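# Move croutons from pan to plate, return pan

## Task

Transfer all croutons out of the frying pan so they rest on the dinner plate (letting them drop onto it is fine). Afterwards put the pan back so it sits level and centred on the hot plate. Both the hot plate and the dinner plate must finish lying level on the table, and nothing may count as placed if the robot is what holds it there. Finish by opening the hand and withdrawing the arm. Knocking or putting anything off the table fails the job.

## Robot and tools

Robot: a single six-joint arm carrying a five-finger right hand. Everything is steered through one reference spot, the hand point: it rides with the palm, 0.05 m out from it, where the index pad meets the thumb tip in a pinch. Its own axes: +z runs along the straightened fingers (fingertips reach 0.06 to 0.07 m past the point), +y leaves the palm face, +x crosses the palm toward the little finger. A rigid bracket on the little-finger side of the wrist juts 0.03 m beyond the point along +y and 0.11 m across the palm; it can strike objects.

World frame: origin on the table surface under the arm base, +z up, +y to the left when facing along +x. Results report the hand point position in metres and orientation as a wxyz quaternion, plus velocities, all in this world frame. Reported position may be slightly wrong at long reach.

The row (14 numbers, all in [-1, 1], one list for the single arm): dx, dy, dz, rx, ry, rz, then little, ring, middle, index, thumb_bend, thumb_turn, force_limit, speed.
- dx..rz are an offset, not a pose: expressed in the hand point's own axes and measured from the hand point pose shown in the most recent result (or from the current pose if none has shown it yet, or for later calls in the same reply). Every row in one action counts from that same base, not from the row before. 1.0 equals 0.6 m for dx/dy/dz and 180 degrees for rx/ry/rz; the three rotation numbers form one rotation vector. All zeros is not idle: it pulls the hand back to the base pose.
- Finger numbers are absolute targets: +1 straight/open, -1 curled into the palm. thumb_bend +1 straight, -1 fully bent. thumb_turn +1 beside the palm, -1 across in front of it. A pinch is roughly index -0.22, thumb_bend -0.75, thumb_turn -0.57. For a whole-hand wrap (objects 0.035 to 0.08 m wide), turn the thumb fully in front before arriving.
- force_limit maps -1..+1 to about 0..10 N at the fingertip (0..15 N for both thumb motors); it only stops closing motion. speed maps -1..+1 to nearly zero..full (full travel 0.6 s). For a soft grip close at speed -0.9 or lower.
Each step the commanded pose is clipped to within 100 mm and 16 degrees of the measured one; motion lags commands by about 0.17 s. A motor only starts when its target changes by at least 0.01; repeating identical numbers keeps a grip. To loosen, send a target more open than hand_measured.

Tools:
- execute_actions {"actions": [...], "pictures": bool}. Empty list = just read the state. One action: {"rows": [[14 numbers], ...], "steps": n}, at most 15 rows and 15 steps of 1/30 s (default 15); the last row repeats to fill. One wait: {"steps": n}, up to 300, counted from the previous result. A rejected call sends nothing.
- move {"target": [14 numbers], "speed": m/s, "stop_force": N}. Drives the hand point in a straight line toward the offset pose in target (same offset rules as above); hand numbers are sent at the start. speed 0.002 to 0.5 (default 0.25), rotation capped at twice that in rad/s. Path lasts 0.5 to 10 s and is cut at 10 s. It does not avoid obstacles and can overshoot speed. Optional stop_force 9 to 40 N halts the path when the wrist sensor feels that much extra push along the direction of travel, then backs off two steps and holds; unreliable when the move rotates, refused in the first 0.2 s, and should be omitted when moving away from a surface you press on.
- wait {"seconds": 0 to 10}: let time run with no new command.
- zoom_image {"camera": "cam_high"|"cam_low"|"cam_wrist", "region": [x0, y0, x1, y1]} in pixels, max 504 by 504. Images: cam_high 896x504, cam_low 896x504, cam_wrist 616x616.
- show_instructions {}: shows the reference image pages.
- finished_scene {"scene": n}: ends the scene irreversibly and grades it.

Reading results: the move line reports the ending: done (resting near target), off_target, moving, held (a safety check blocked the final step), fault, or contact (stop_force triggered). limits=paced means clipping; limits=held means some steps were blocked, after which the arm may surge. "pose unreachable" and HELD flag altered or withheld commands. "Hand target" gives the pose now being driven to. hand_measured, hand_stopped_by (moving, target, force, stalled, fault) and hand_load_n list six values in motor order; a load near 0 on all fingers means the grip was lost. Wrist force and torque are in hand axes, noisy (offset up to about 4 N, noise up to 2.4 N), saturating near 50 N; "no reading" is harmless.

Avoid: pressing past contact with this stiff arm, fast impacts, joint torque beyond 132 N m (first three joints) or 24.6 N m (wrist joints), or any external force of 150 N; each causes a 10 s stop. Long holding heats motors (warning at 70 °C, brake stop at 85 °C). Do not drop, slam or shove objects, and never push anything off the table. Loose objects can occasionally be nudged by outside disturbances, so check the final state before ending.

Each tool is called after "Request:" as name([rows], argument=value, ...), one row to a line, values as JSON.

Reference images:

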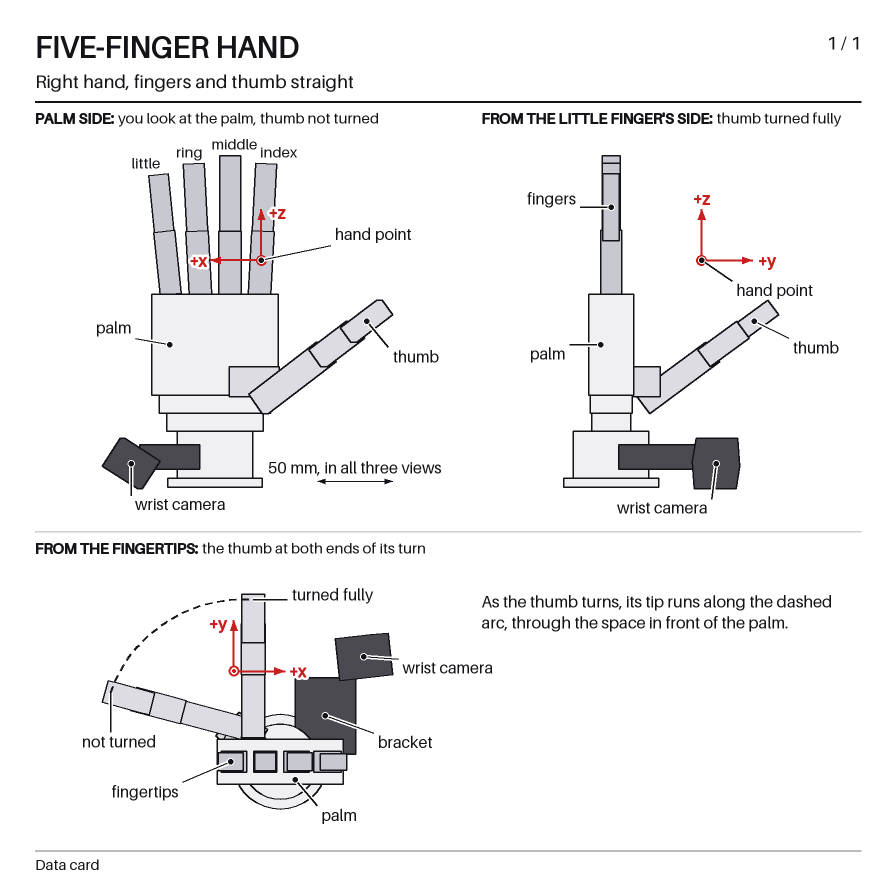

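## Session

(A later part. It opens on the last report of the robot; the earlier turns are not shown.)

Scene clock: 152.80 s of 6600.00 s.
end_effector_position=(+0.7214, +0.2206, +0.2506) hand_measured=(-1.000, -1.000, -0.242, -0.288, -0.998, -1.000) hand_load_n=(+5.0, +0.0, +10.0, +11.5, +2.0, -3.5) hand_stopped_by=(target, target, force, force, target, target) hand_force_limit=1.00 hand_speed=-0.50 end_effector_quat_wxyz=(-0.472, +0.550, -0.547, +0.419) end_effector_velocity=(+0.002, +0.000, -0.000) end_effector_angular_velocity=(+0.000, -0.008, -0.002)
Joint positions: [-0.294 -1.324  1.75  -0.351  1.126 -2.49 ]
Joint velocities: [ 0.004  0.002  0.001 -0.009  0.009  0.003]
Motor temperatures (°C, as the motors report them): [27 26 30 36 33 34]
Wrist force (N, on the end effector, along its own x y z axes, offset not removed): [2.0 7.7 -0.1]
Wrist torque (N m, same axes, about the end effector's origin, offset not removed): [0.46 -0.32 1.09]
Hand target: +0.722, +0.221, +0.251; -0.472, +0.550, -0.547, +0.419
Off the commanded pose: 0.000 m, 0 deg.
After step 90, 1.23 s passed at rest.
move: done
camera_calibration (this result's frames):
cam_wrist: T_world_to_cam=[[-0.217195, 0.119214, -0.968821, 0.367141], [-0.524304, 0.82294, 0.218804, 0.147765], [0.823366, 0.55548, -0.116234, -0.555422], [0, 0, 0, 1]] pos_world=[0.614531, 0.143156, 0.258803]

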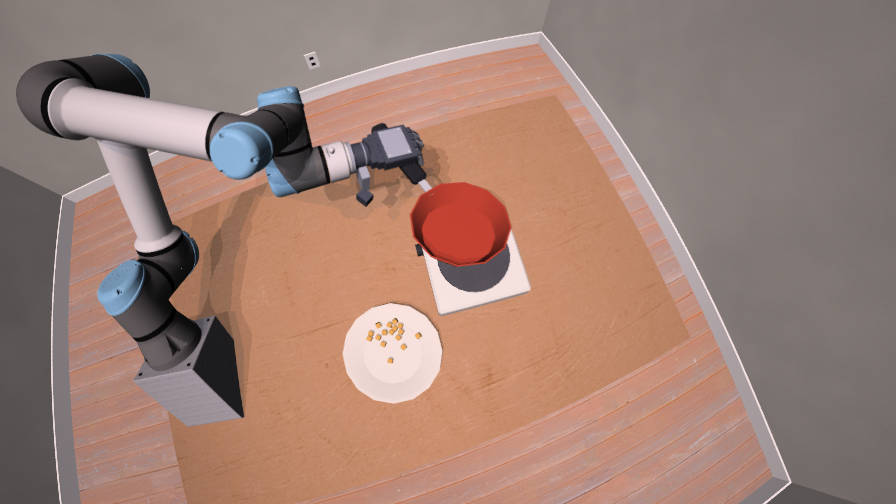

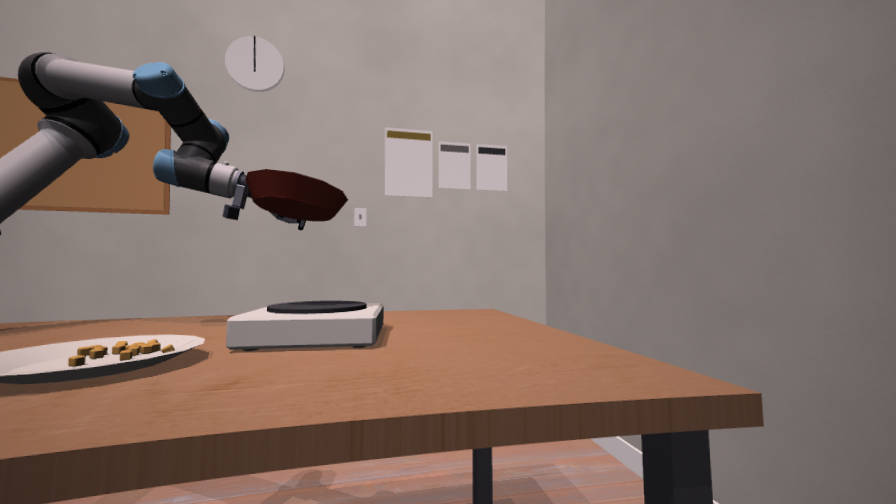

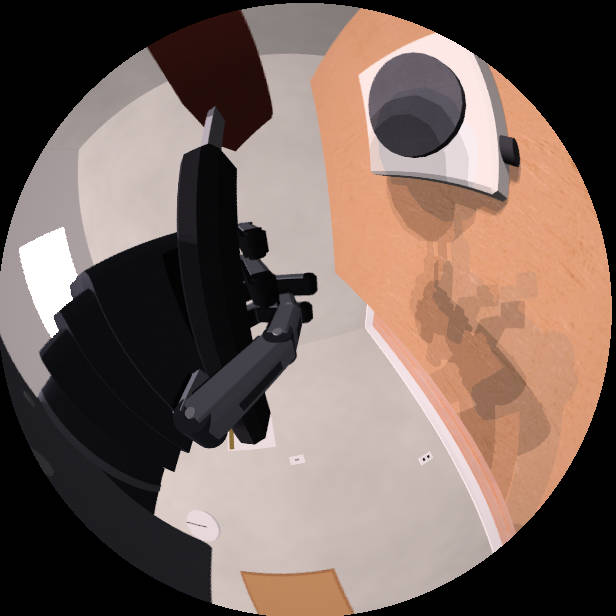

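Request:
move(target=[0.01,0.165,0.1,0.07,0,0.06,-1,-1,-1,-1,-1,-1,1,-0.5], speed=0.07)

Scene clock: 160.50 s of 6600.00 s.
end_effector_position=(+0.7598, +0.2226, +0.1416) hand_measured=(-1.000, -1.000, -0.242, -0.288, -0.998, -1.000) hand_load_n=(+4.5, +0.0, +9.5, +11.5, +2.5, -2.5) hand_stopped_by=(target, target, force, force, target, target) hand_force_limit=1.00 hand_speed=-0.50 end_effector_quat_wxyz=(+0.567, -0.441, +0.547, -0.430) end_effector_velocity=(+0.001, -0.001, -0.001) end_effector_angular_velocity=(+0.002, -0.003, -0.001)
Joint positions: [-0.077 -1.096  1.833 -0.826  1.496 -2.26 ]
Joint velocities: [ 0.002  0.004 -0.001 -0.006  0.005  0.002]
Motor temperatures (°C, as the motors report them): [27 26 30 36 33 34]
Wrist force (N, on the end effector, along its own x y z axes, offset not removed): [2.4 6.8 0.1]
Wrist torque (N m, same axes, about the end effector's origin, offset not removed): [0.37 -0.21 1.13]
Hand target: +0.760, +0.223, +0.141; +0.567, -0.441, +0.547, -0.430
Off the commanded pose: 0.000 m, 0 deg.
After step 90, 2.23 s passed at rest.
move: done
camera_calibration (this result's frames):
cam_wrist: T_world_to_cam=[[-0.00576811, 0.313439, -0.949591, 0.0630189], [-0.533857, 0.801993, 0.267963, 0.19512], [0.845555, 0.508492, 0.162706, -0.64676], [0, 0, 0, 1]] pos_world=[0.651401, 0.152635, 0.112789]

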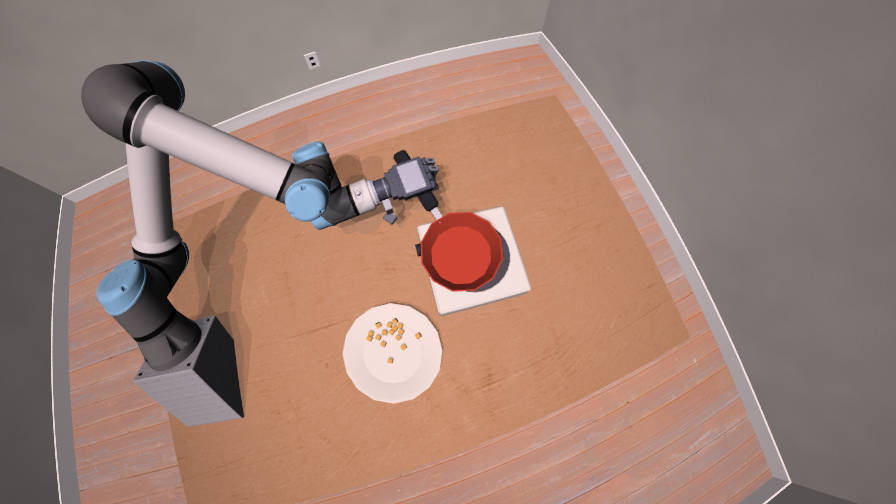

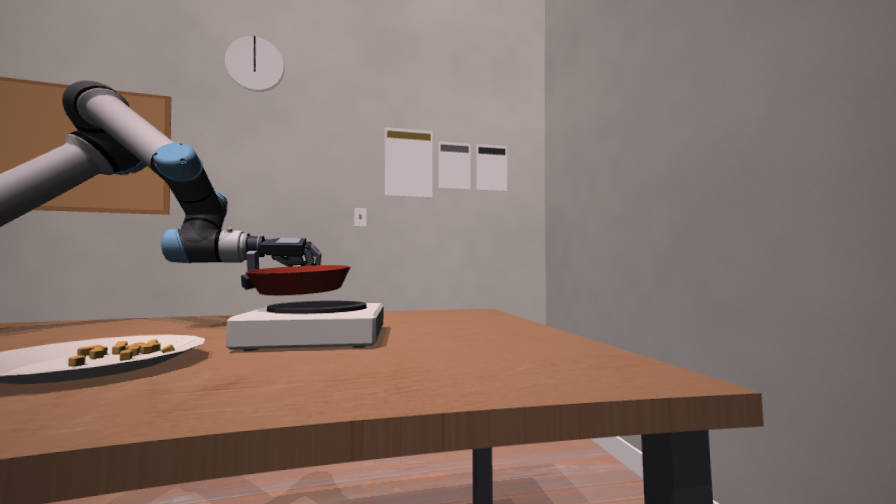

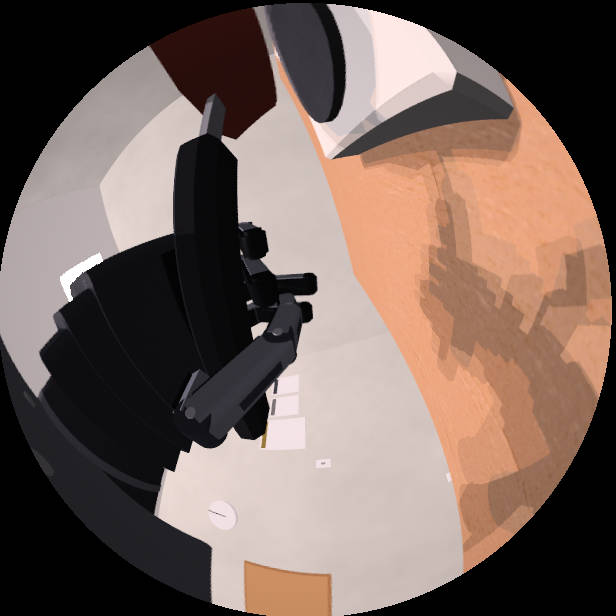

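Request:
move(target=[0.015,0.03,0.058,-0.015,0,-0.02,-1,-1,-1,-1,-1,-1,1,-0.5], speed=0.04)

Scene clock: 167.00 s of 6600.00 s.
end_effector_position=(+0.7949, +0.2193, +0.1224) hand_measured=(-1.000, -1.000, -0.242, -0.288, -0.998, -1.000) hand_load_n=(+4.5, +0.0, +9.5, +11.5, +2.5, -2.5) hand_stopped_by=(target, target, force, force, target, target) hand_force_limit=1.00 hand_speed=-0.50 end_effector_quat_wxyz=(+0.542, -0.471, +0.543, -0.435) end_effector_velocity=(+0.002, -0.000, -0.000) end_effector_angular_velocity=(-0.003, +0.001, -0.001)
Joint positions: [-0.071 -1.015  1.705 -0.747  1.467 -2.326]
Joint velocities: [ 0.     0.004 -0.007  0.004  0.    -0.003]
Motor temperatures (°C, as the motors report them): [27 26 30 36 33 34]
Wrist force (N, on the end effector, along its own x y z axes, offset not removed): [0.7 7.9 -1.0]
Wrist torque (N m, same axes, about the end effector's origin, offset not removed): [0.62 0.00 1.05]
Hand target: +0.795, +0.219, +0.122; +0.542, -0.472, +0.543, -0.435
Off the commanded pose: 0.000 m, 0 deg.
After step 90, 2.13 s passed at rest.
move: done
camera_calibration (this result's frames):
cam_wrist: T_world_to_cam=[[-0.0506188, 0.251751, -0.966467, 0.0973524], [-0.53129, 0.81263, 0.239505, 0.220741], [0.845676, 0.525598, 0.0926186, -0.666816], [0, 0, 0, 1]] pos_world=[0.686116, 0.146588, 0.102979]

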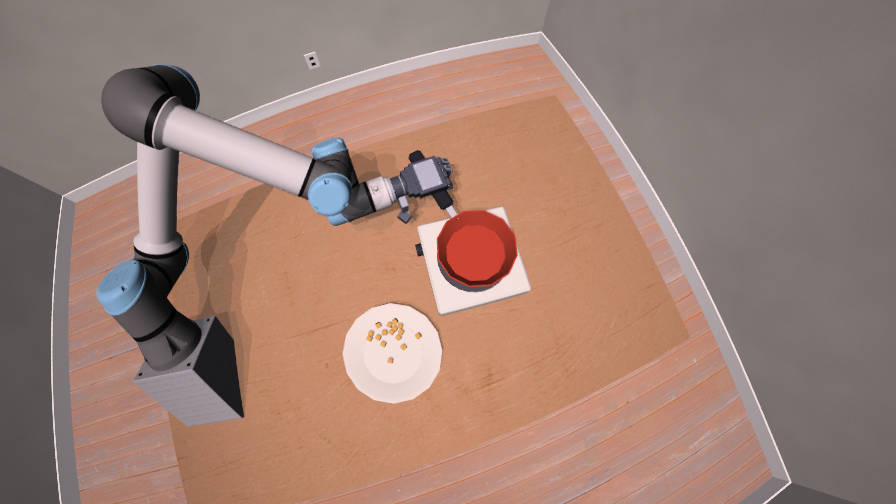

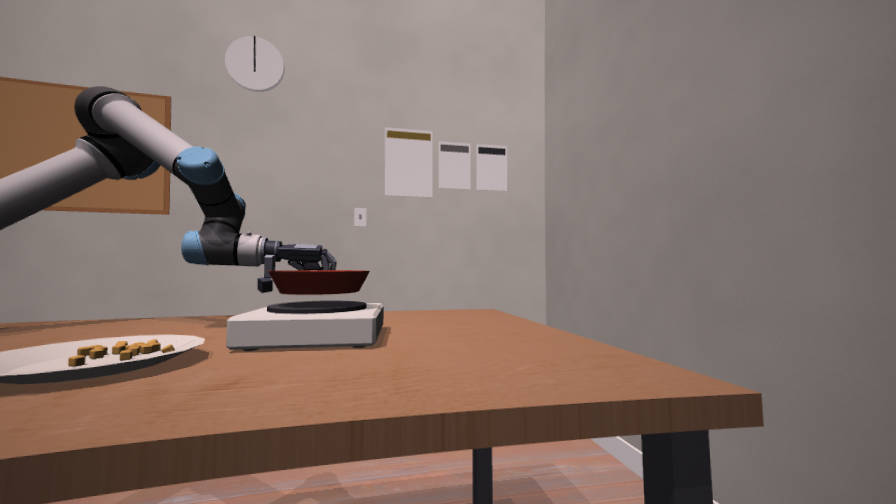

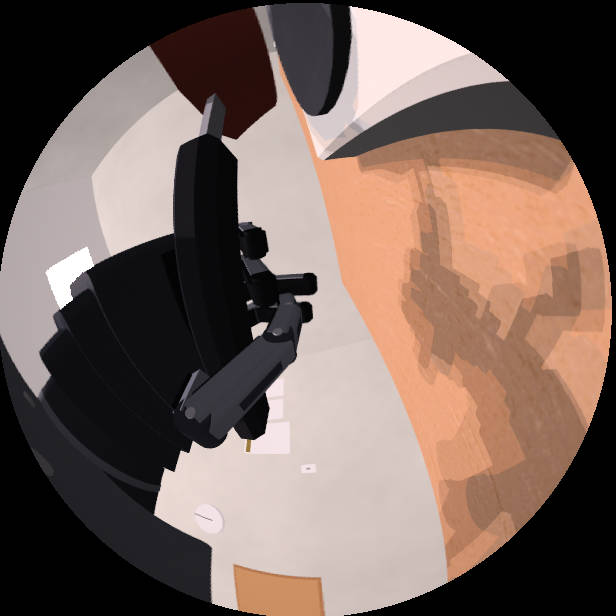

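Request:
move(target=[0.007,0.039,-0.007,0,0,0,-1,-1,-1,-1,-1,-1,1,-0.5], speed=0.015)

Request:
move(target=[0,0,0,0,0,0,1,1,1,1,1,-1,1,-0.3])

Request:
move(target=[-0.03,-0.03,-0.05,0,0,0,1,1,1,1,1,-1,1,-0.3], speed=0.04)

Request:
move(target=[-0.03,-0.2,-0.08,0,0,0,1,1,1,1,1,-1,1,-0.3], speed=0.08)

Scene clock: 182.47 s of 6600.00 s.
end_effector_position=(+0.7899, +0.2191, +0.0990) hand_measured=(-1.000, -1.000, -0.242, -0.288, -0.998, -1.000) hand_load_n=(+4.5, +0.0, +9.5, +11.5, +2.5, -2.5) hand_stopped_by=(target, target, force, force, target, target) hand_force_limit=1.00 hand_speed=-0.50 end_effector_quat_wxyz=(+0.542, -0.471, +0.543, -0.435) end_effector_velocity=(-0.000, -0.000, -0.001) end_effector_angular_velocity=(+0.000, -0.002, -0.002)
Joint positions: [-0.046 -0.987  1.72  -0.79   1.492 -2.327]
Joint velocities: [ 0.002  0.001  0.001 -0.003  0.004  0.   ]
Motor temperatures (°C, as the motors report them): [27 26 30 36 33 35]
Wrist force (N, on the end effector, along its own x y z axes, offset not removed): [1.0 6.5 0.0]
Wrist torque (N m, same axes, about the end effector's origin, offset not removed): [0.29 -0.01 1.11]
Hand target: +0.790, +0.219, +0.099; +0.542, -0.471, +0.543, -0.435
Off the commanded pose: 0.000 m, 0 deg.
After step 90, 10.60 s passed at rest.
move: done
camera_calibration (this result's frames):
cam_wrist: T_world_to_cam=[[-0.0506288, 0.251759, -0.966465, 0.0744937], [-0.531288, 0.812628, 0.239517, 0.22383], [0.845677, 0.525598, 0.0926144, -0.660374], [0, 0, 0, 1]] pos_world=[0.681152, 0.146446, 0.0795445]

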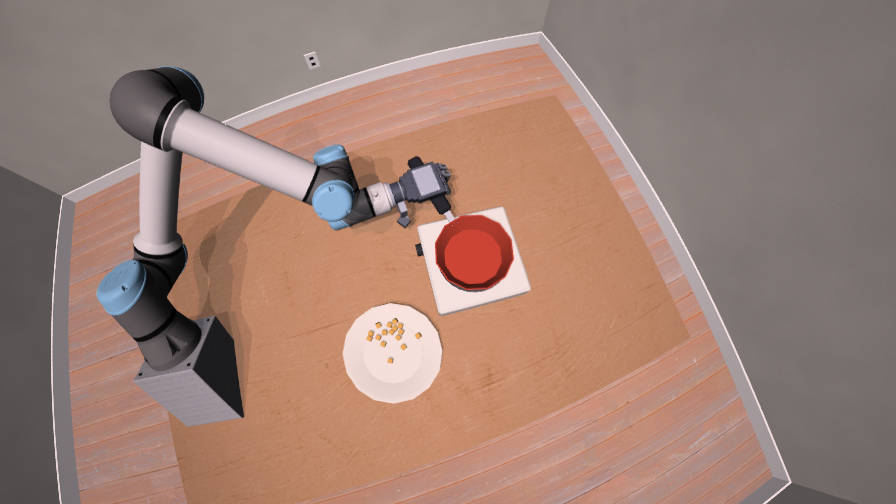

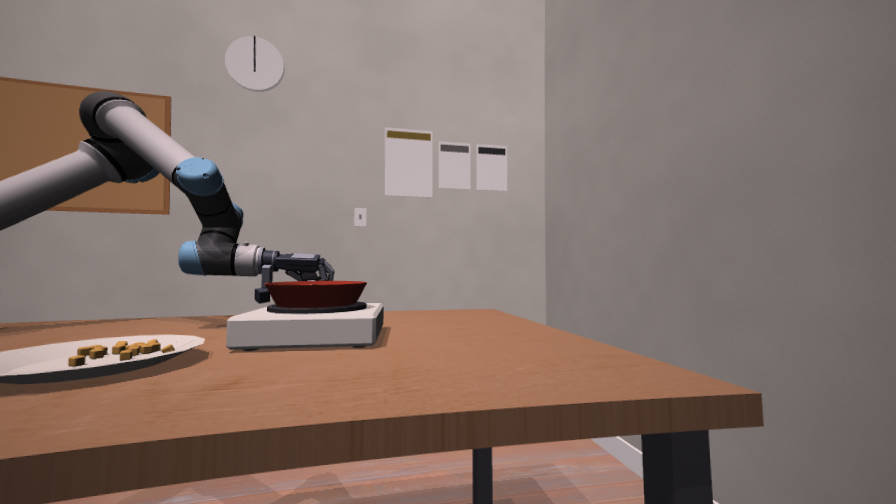

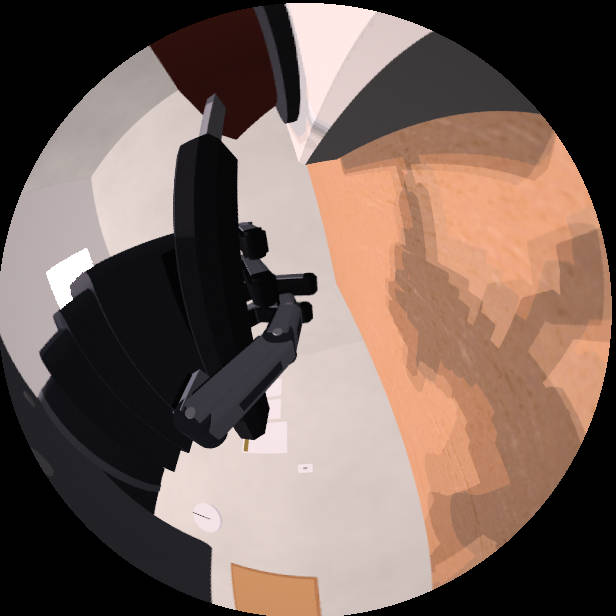

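Scene clock: 185.47 s of 6600.00 s.
end_effector_position=(+0.7899, +0.2191, +0.0990) hand_measured=(+1.000, +1.000, +1.000, +1.000, +1.000, -1.000) hand_load_n=(+0.0, +0.0, +0.0, +0.0, +0.0, +0.0) hand_stopped_by=(target, target, target, target, target, target) hand_force_limit=1.00 hand_speed=-0.30 end_effector_quat_wxyz=(+0.542, -0.471, +0.543, -0.435) end_effector_velocity=(+0.000, -0.001, +0.001) end_effector_angular_velocity=(+0.000, -0.001, -0.002)
Joint positions: [-0.046 -0.987  1.72  -0.79   1.492 -2.327]
Joint velocities: [-0.001 -0.     0.     0.     0.001  0.   ]
Motor temperatures (°C, as the motors report them): [27 26 30 36 33 35]
Wrist force (N, on the end effector, along its own x y z axes, offset not removed): [2.3 0.8 -0.1]
Wrist torque (N m, same axes, about the end effector's origin, offset not removed): [0.21 -0.32 -0.04]
Hand target: +0.790, +0.219, +0.099; +0.542, -0.471, +0.543, -0.435
Off the commanded pose: 0.000 m, 0 deg.
move: done
camera_calibration (this result's frames):
cam_wrist: T_world_to_cam=[[-0.0506294, 0.25176, -0.966464, 0.0744941], [-0.531288, 0.812628, 0.239518, 0.22383], [0.845677, 0.525598, 0.0926144, -0.660374], [0, 0, 0, 1]] pos_world=[0.681152, 0.146446, 0.0795447]

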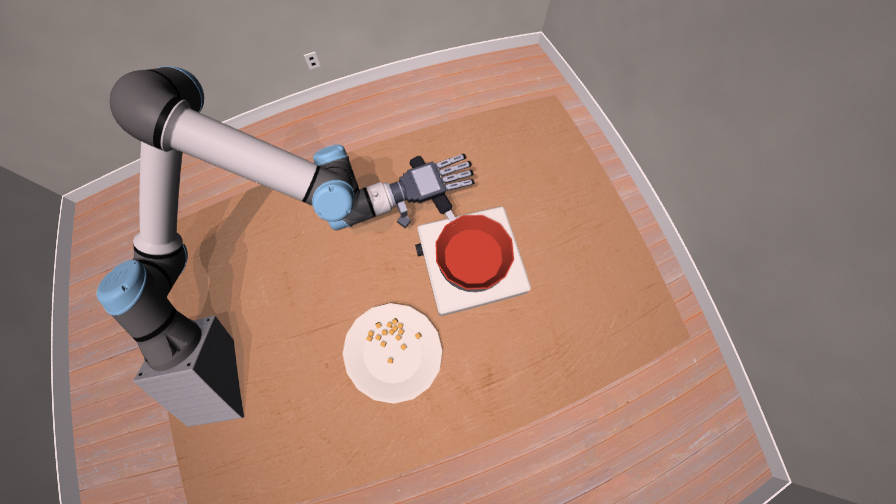

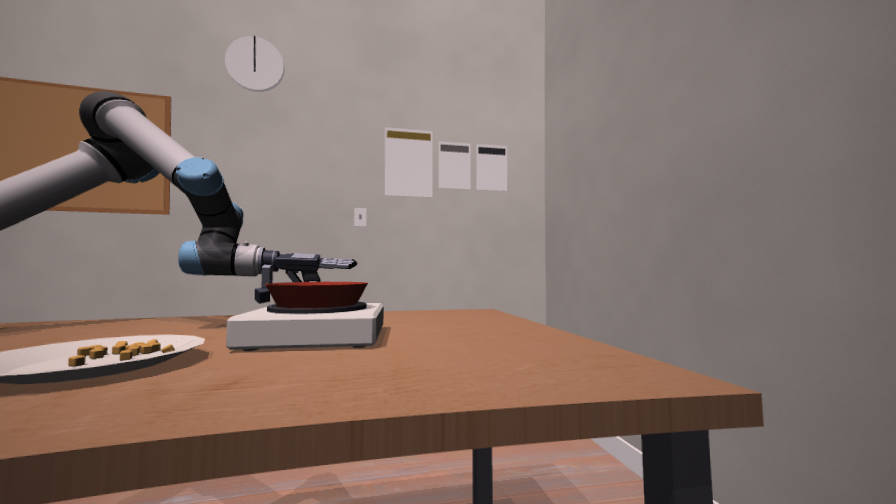

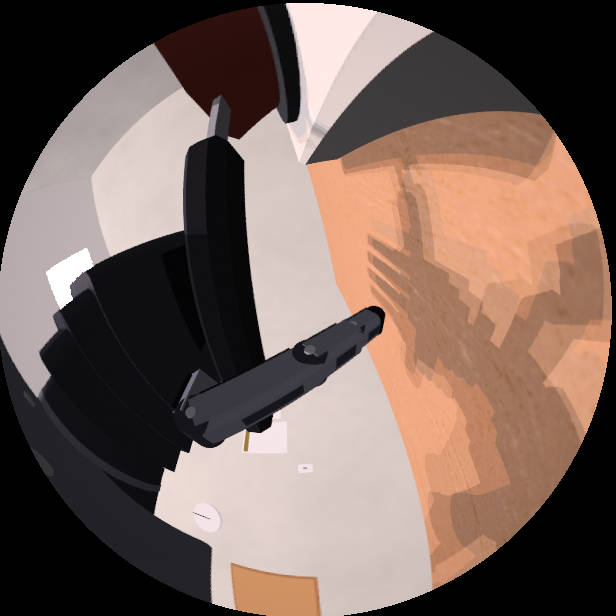

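Scene clock: 186.80 s of 6600.00 s.
end_effector_position=(+0.7602, +0.2324, +0.1208) hand_measured=(+1.000, +1.000, +1.000, +1.000, +1.000, -1.000) hand_load_n=(+0.0, +0.0, +0.0, +0.0, +0.0, +0.0) hand_stopped_by=(target, target, target, target, target, target) hand_force_limit=1.00 hand_speed=-0.30 end_effector_quat_wxyz=(+0.542, -0.471, +0.543, -0.435) end_effector_velocity=(-0.001, -0.000, +0.002) end_effector_angular_velocity=(+0.000, -0.001, -0.001)
Joint positions: [-0.052 -1.082  1.804 -0.78   1.486 -2.327]
Joint velocities: [-0.002 -0.005  0.004  0.001 -0.     0.   ]
Motor temperatures (°C, as the motors report them): [27 26 30 36 33 35]
Wrist force (N, on the end effector, along its own x y z axes, offset not removed): [0.1 2.1 -1.2]
Wrist torque (N m, same axes, about the end effector's origin, offset not removed): [0.41 0.05 -0.06]
Hand target: +0.760, +0.232, +0.121; +0.542, -0.471, +0.543, -0.435
Off the commanded pose: 0.000 m, 0 deg.
move: done
camera_calibration (this result's frames):
cam_wrist: T_world_to_cam=[[-0.0506314, 0.251758, -0.966465, 0.0907414], [-0.531285, 0.81263, 0.239518, 0.192038], [0.845679, 0.525596, 0.0926108, -0.644228], [0, 0, 0, 1]] pos_world=[0.651431, 0.159702, 0.101364]

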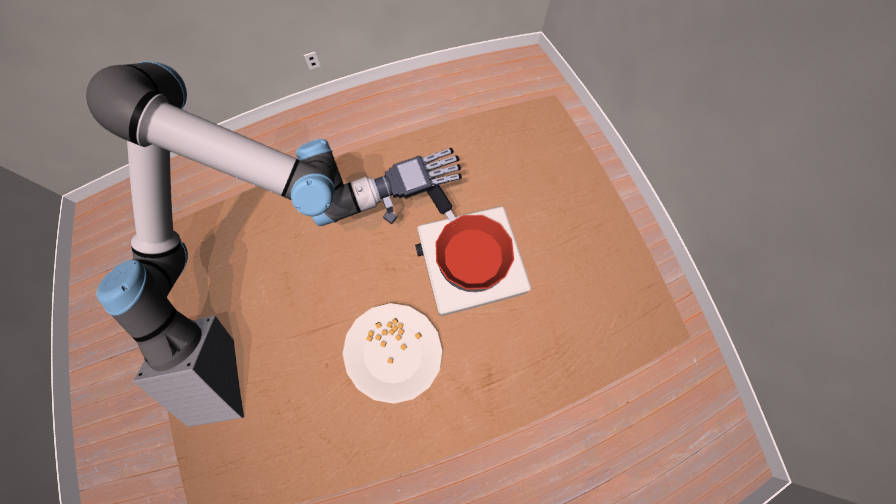

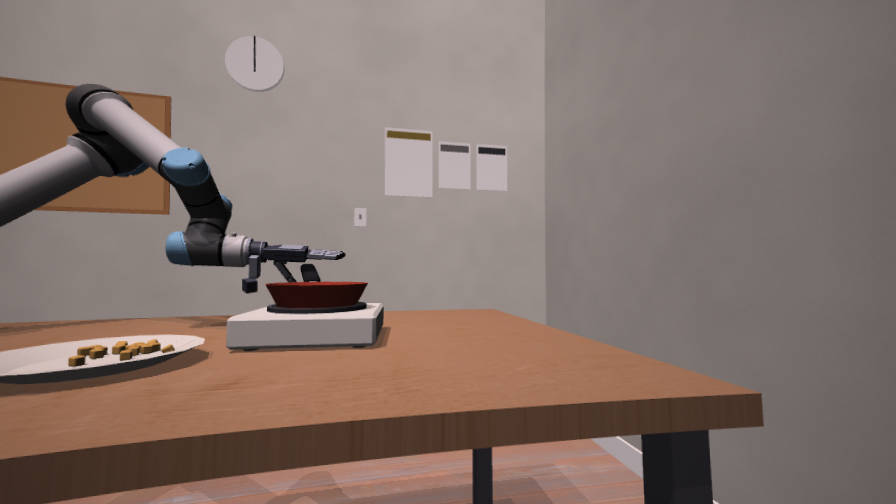

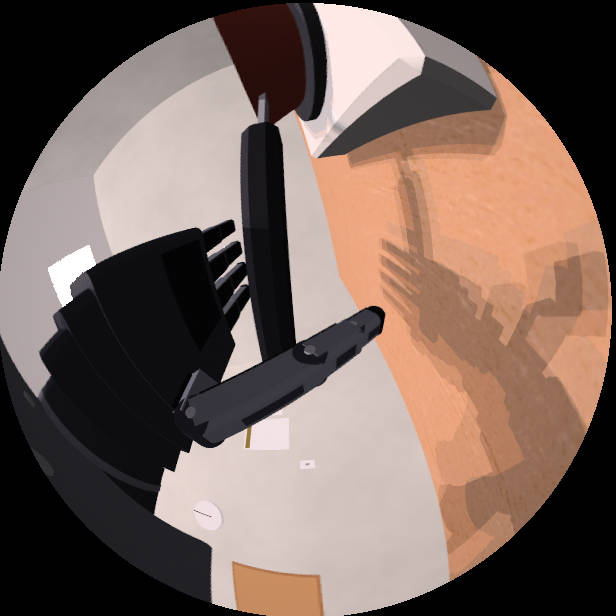

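Scene clock: 188.87 s of 6600.00 s.
end_effector_position=(+0.7165, +0.2269, +0.2434) hand_measured=(+1.000, +1.000, +1.000, +1.000, +1.000, -1.000) hand_load_n=(+0.0, +0.0, +0.0, +0.0, +0.0, +0.0) hand_stopped_by=(target, target, target, target, target, target) hand_force_limit=1.00 hand_speed=-0.30 end_effector_quat_wxyz=(+0.542, -0.471, +0.543, -0.435) end_effector_velocity=(-0.001, +0.000, +0.002) end_effector_angular_velocity=(-0.000, +0.000, +0.000)
Joint positions: [-0.228 -1.343  1.894 -0.611  1.31  -2.317]
Joint velocities: [-0.002 -0.004  0.001  0.003 -0.003  0.   ]
Motor temperatures (°C, as the motors report them): [27 26 30 36 33 35]
Wrist force (N, on the end effector, along its own x y z axes, offset not removed): [1.2 1.5 -1.6]
Wrist torque (N m, same axes, about the end effector's origin, offset not removed): [0.42 -0.12 -0.05]
Hand target: +0.716, +0.227, +0.244; +0.542, -0.471, +0.543, -0.435
Off the commanded pose: 0.000 m, 0 deg.
move: done
camera_calibration (this result's frames):
cam_wrist: T_world_to_cam=[[-0.0506273, 0.251681, -0.966485, 0.208383], [-0.531273, 0.812657, 0.239452, 0.14395], [0.845687, 0.52559, 0.0925687, -0.615782], [0, 0, 0, 1]] pos_world=[0.607785, 0.154221, 0.223932]

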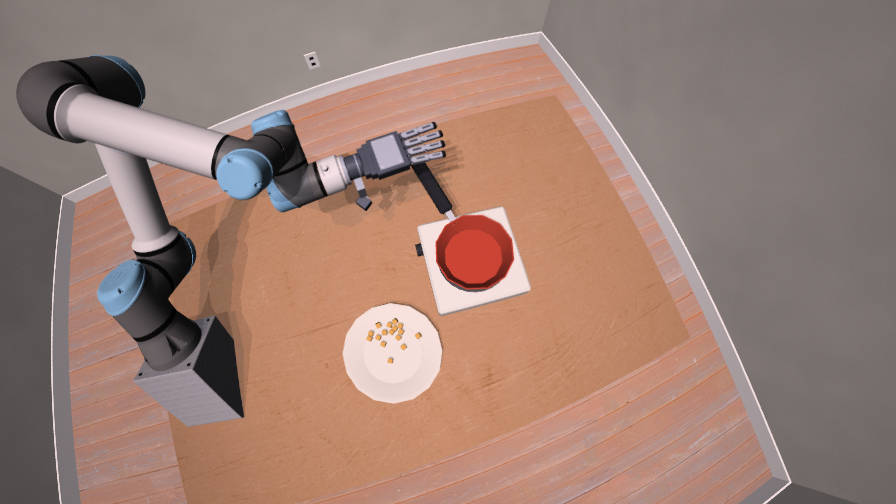

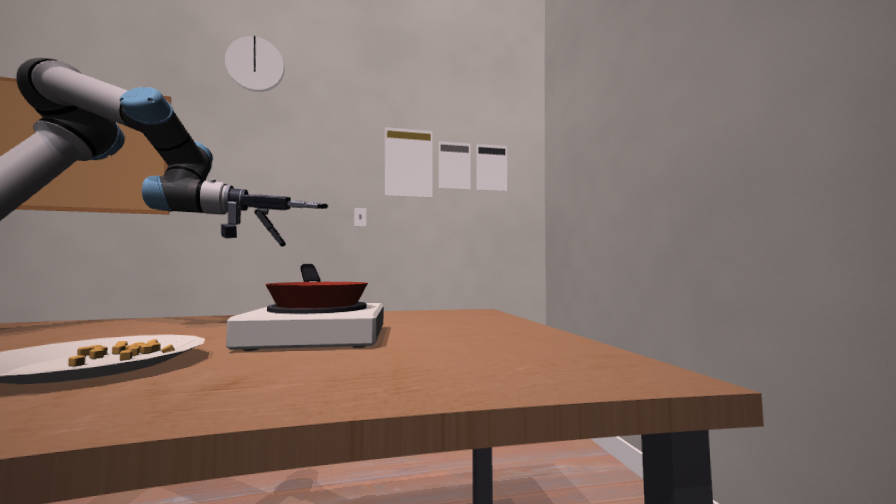

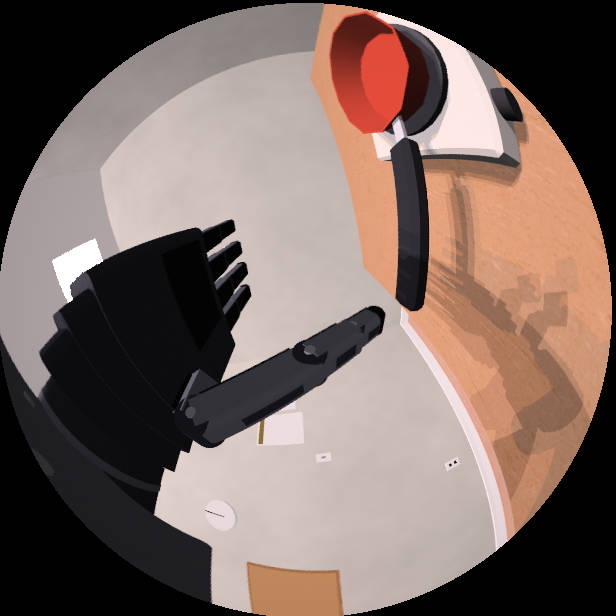

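Request:
finished_scene(scene=1)

The scene is finished: the task was done.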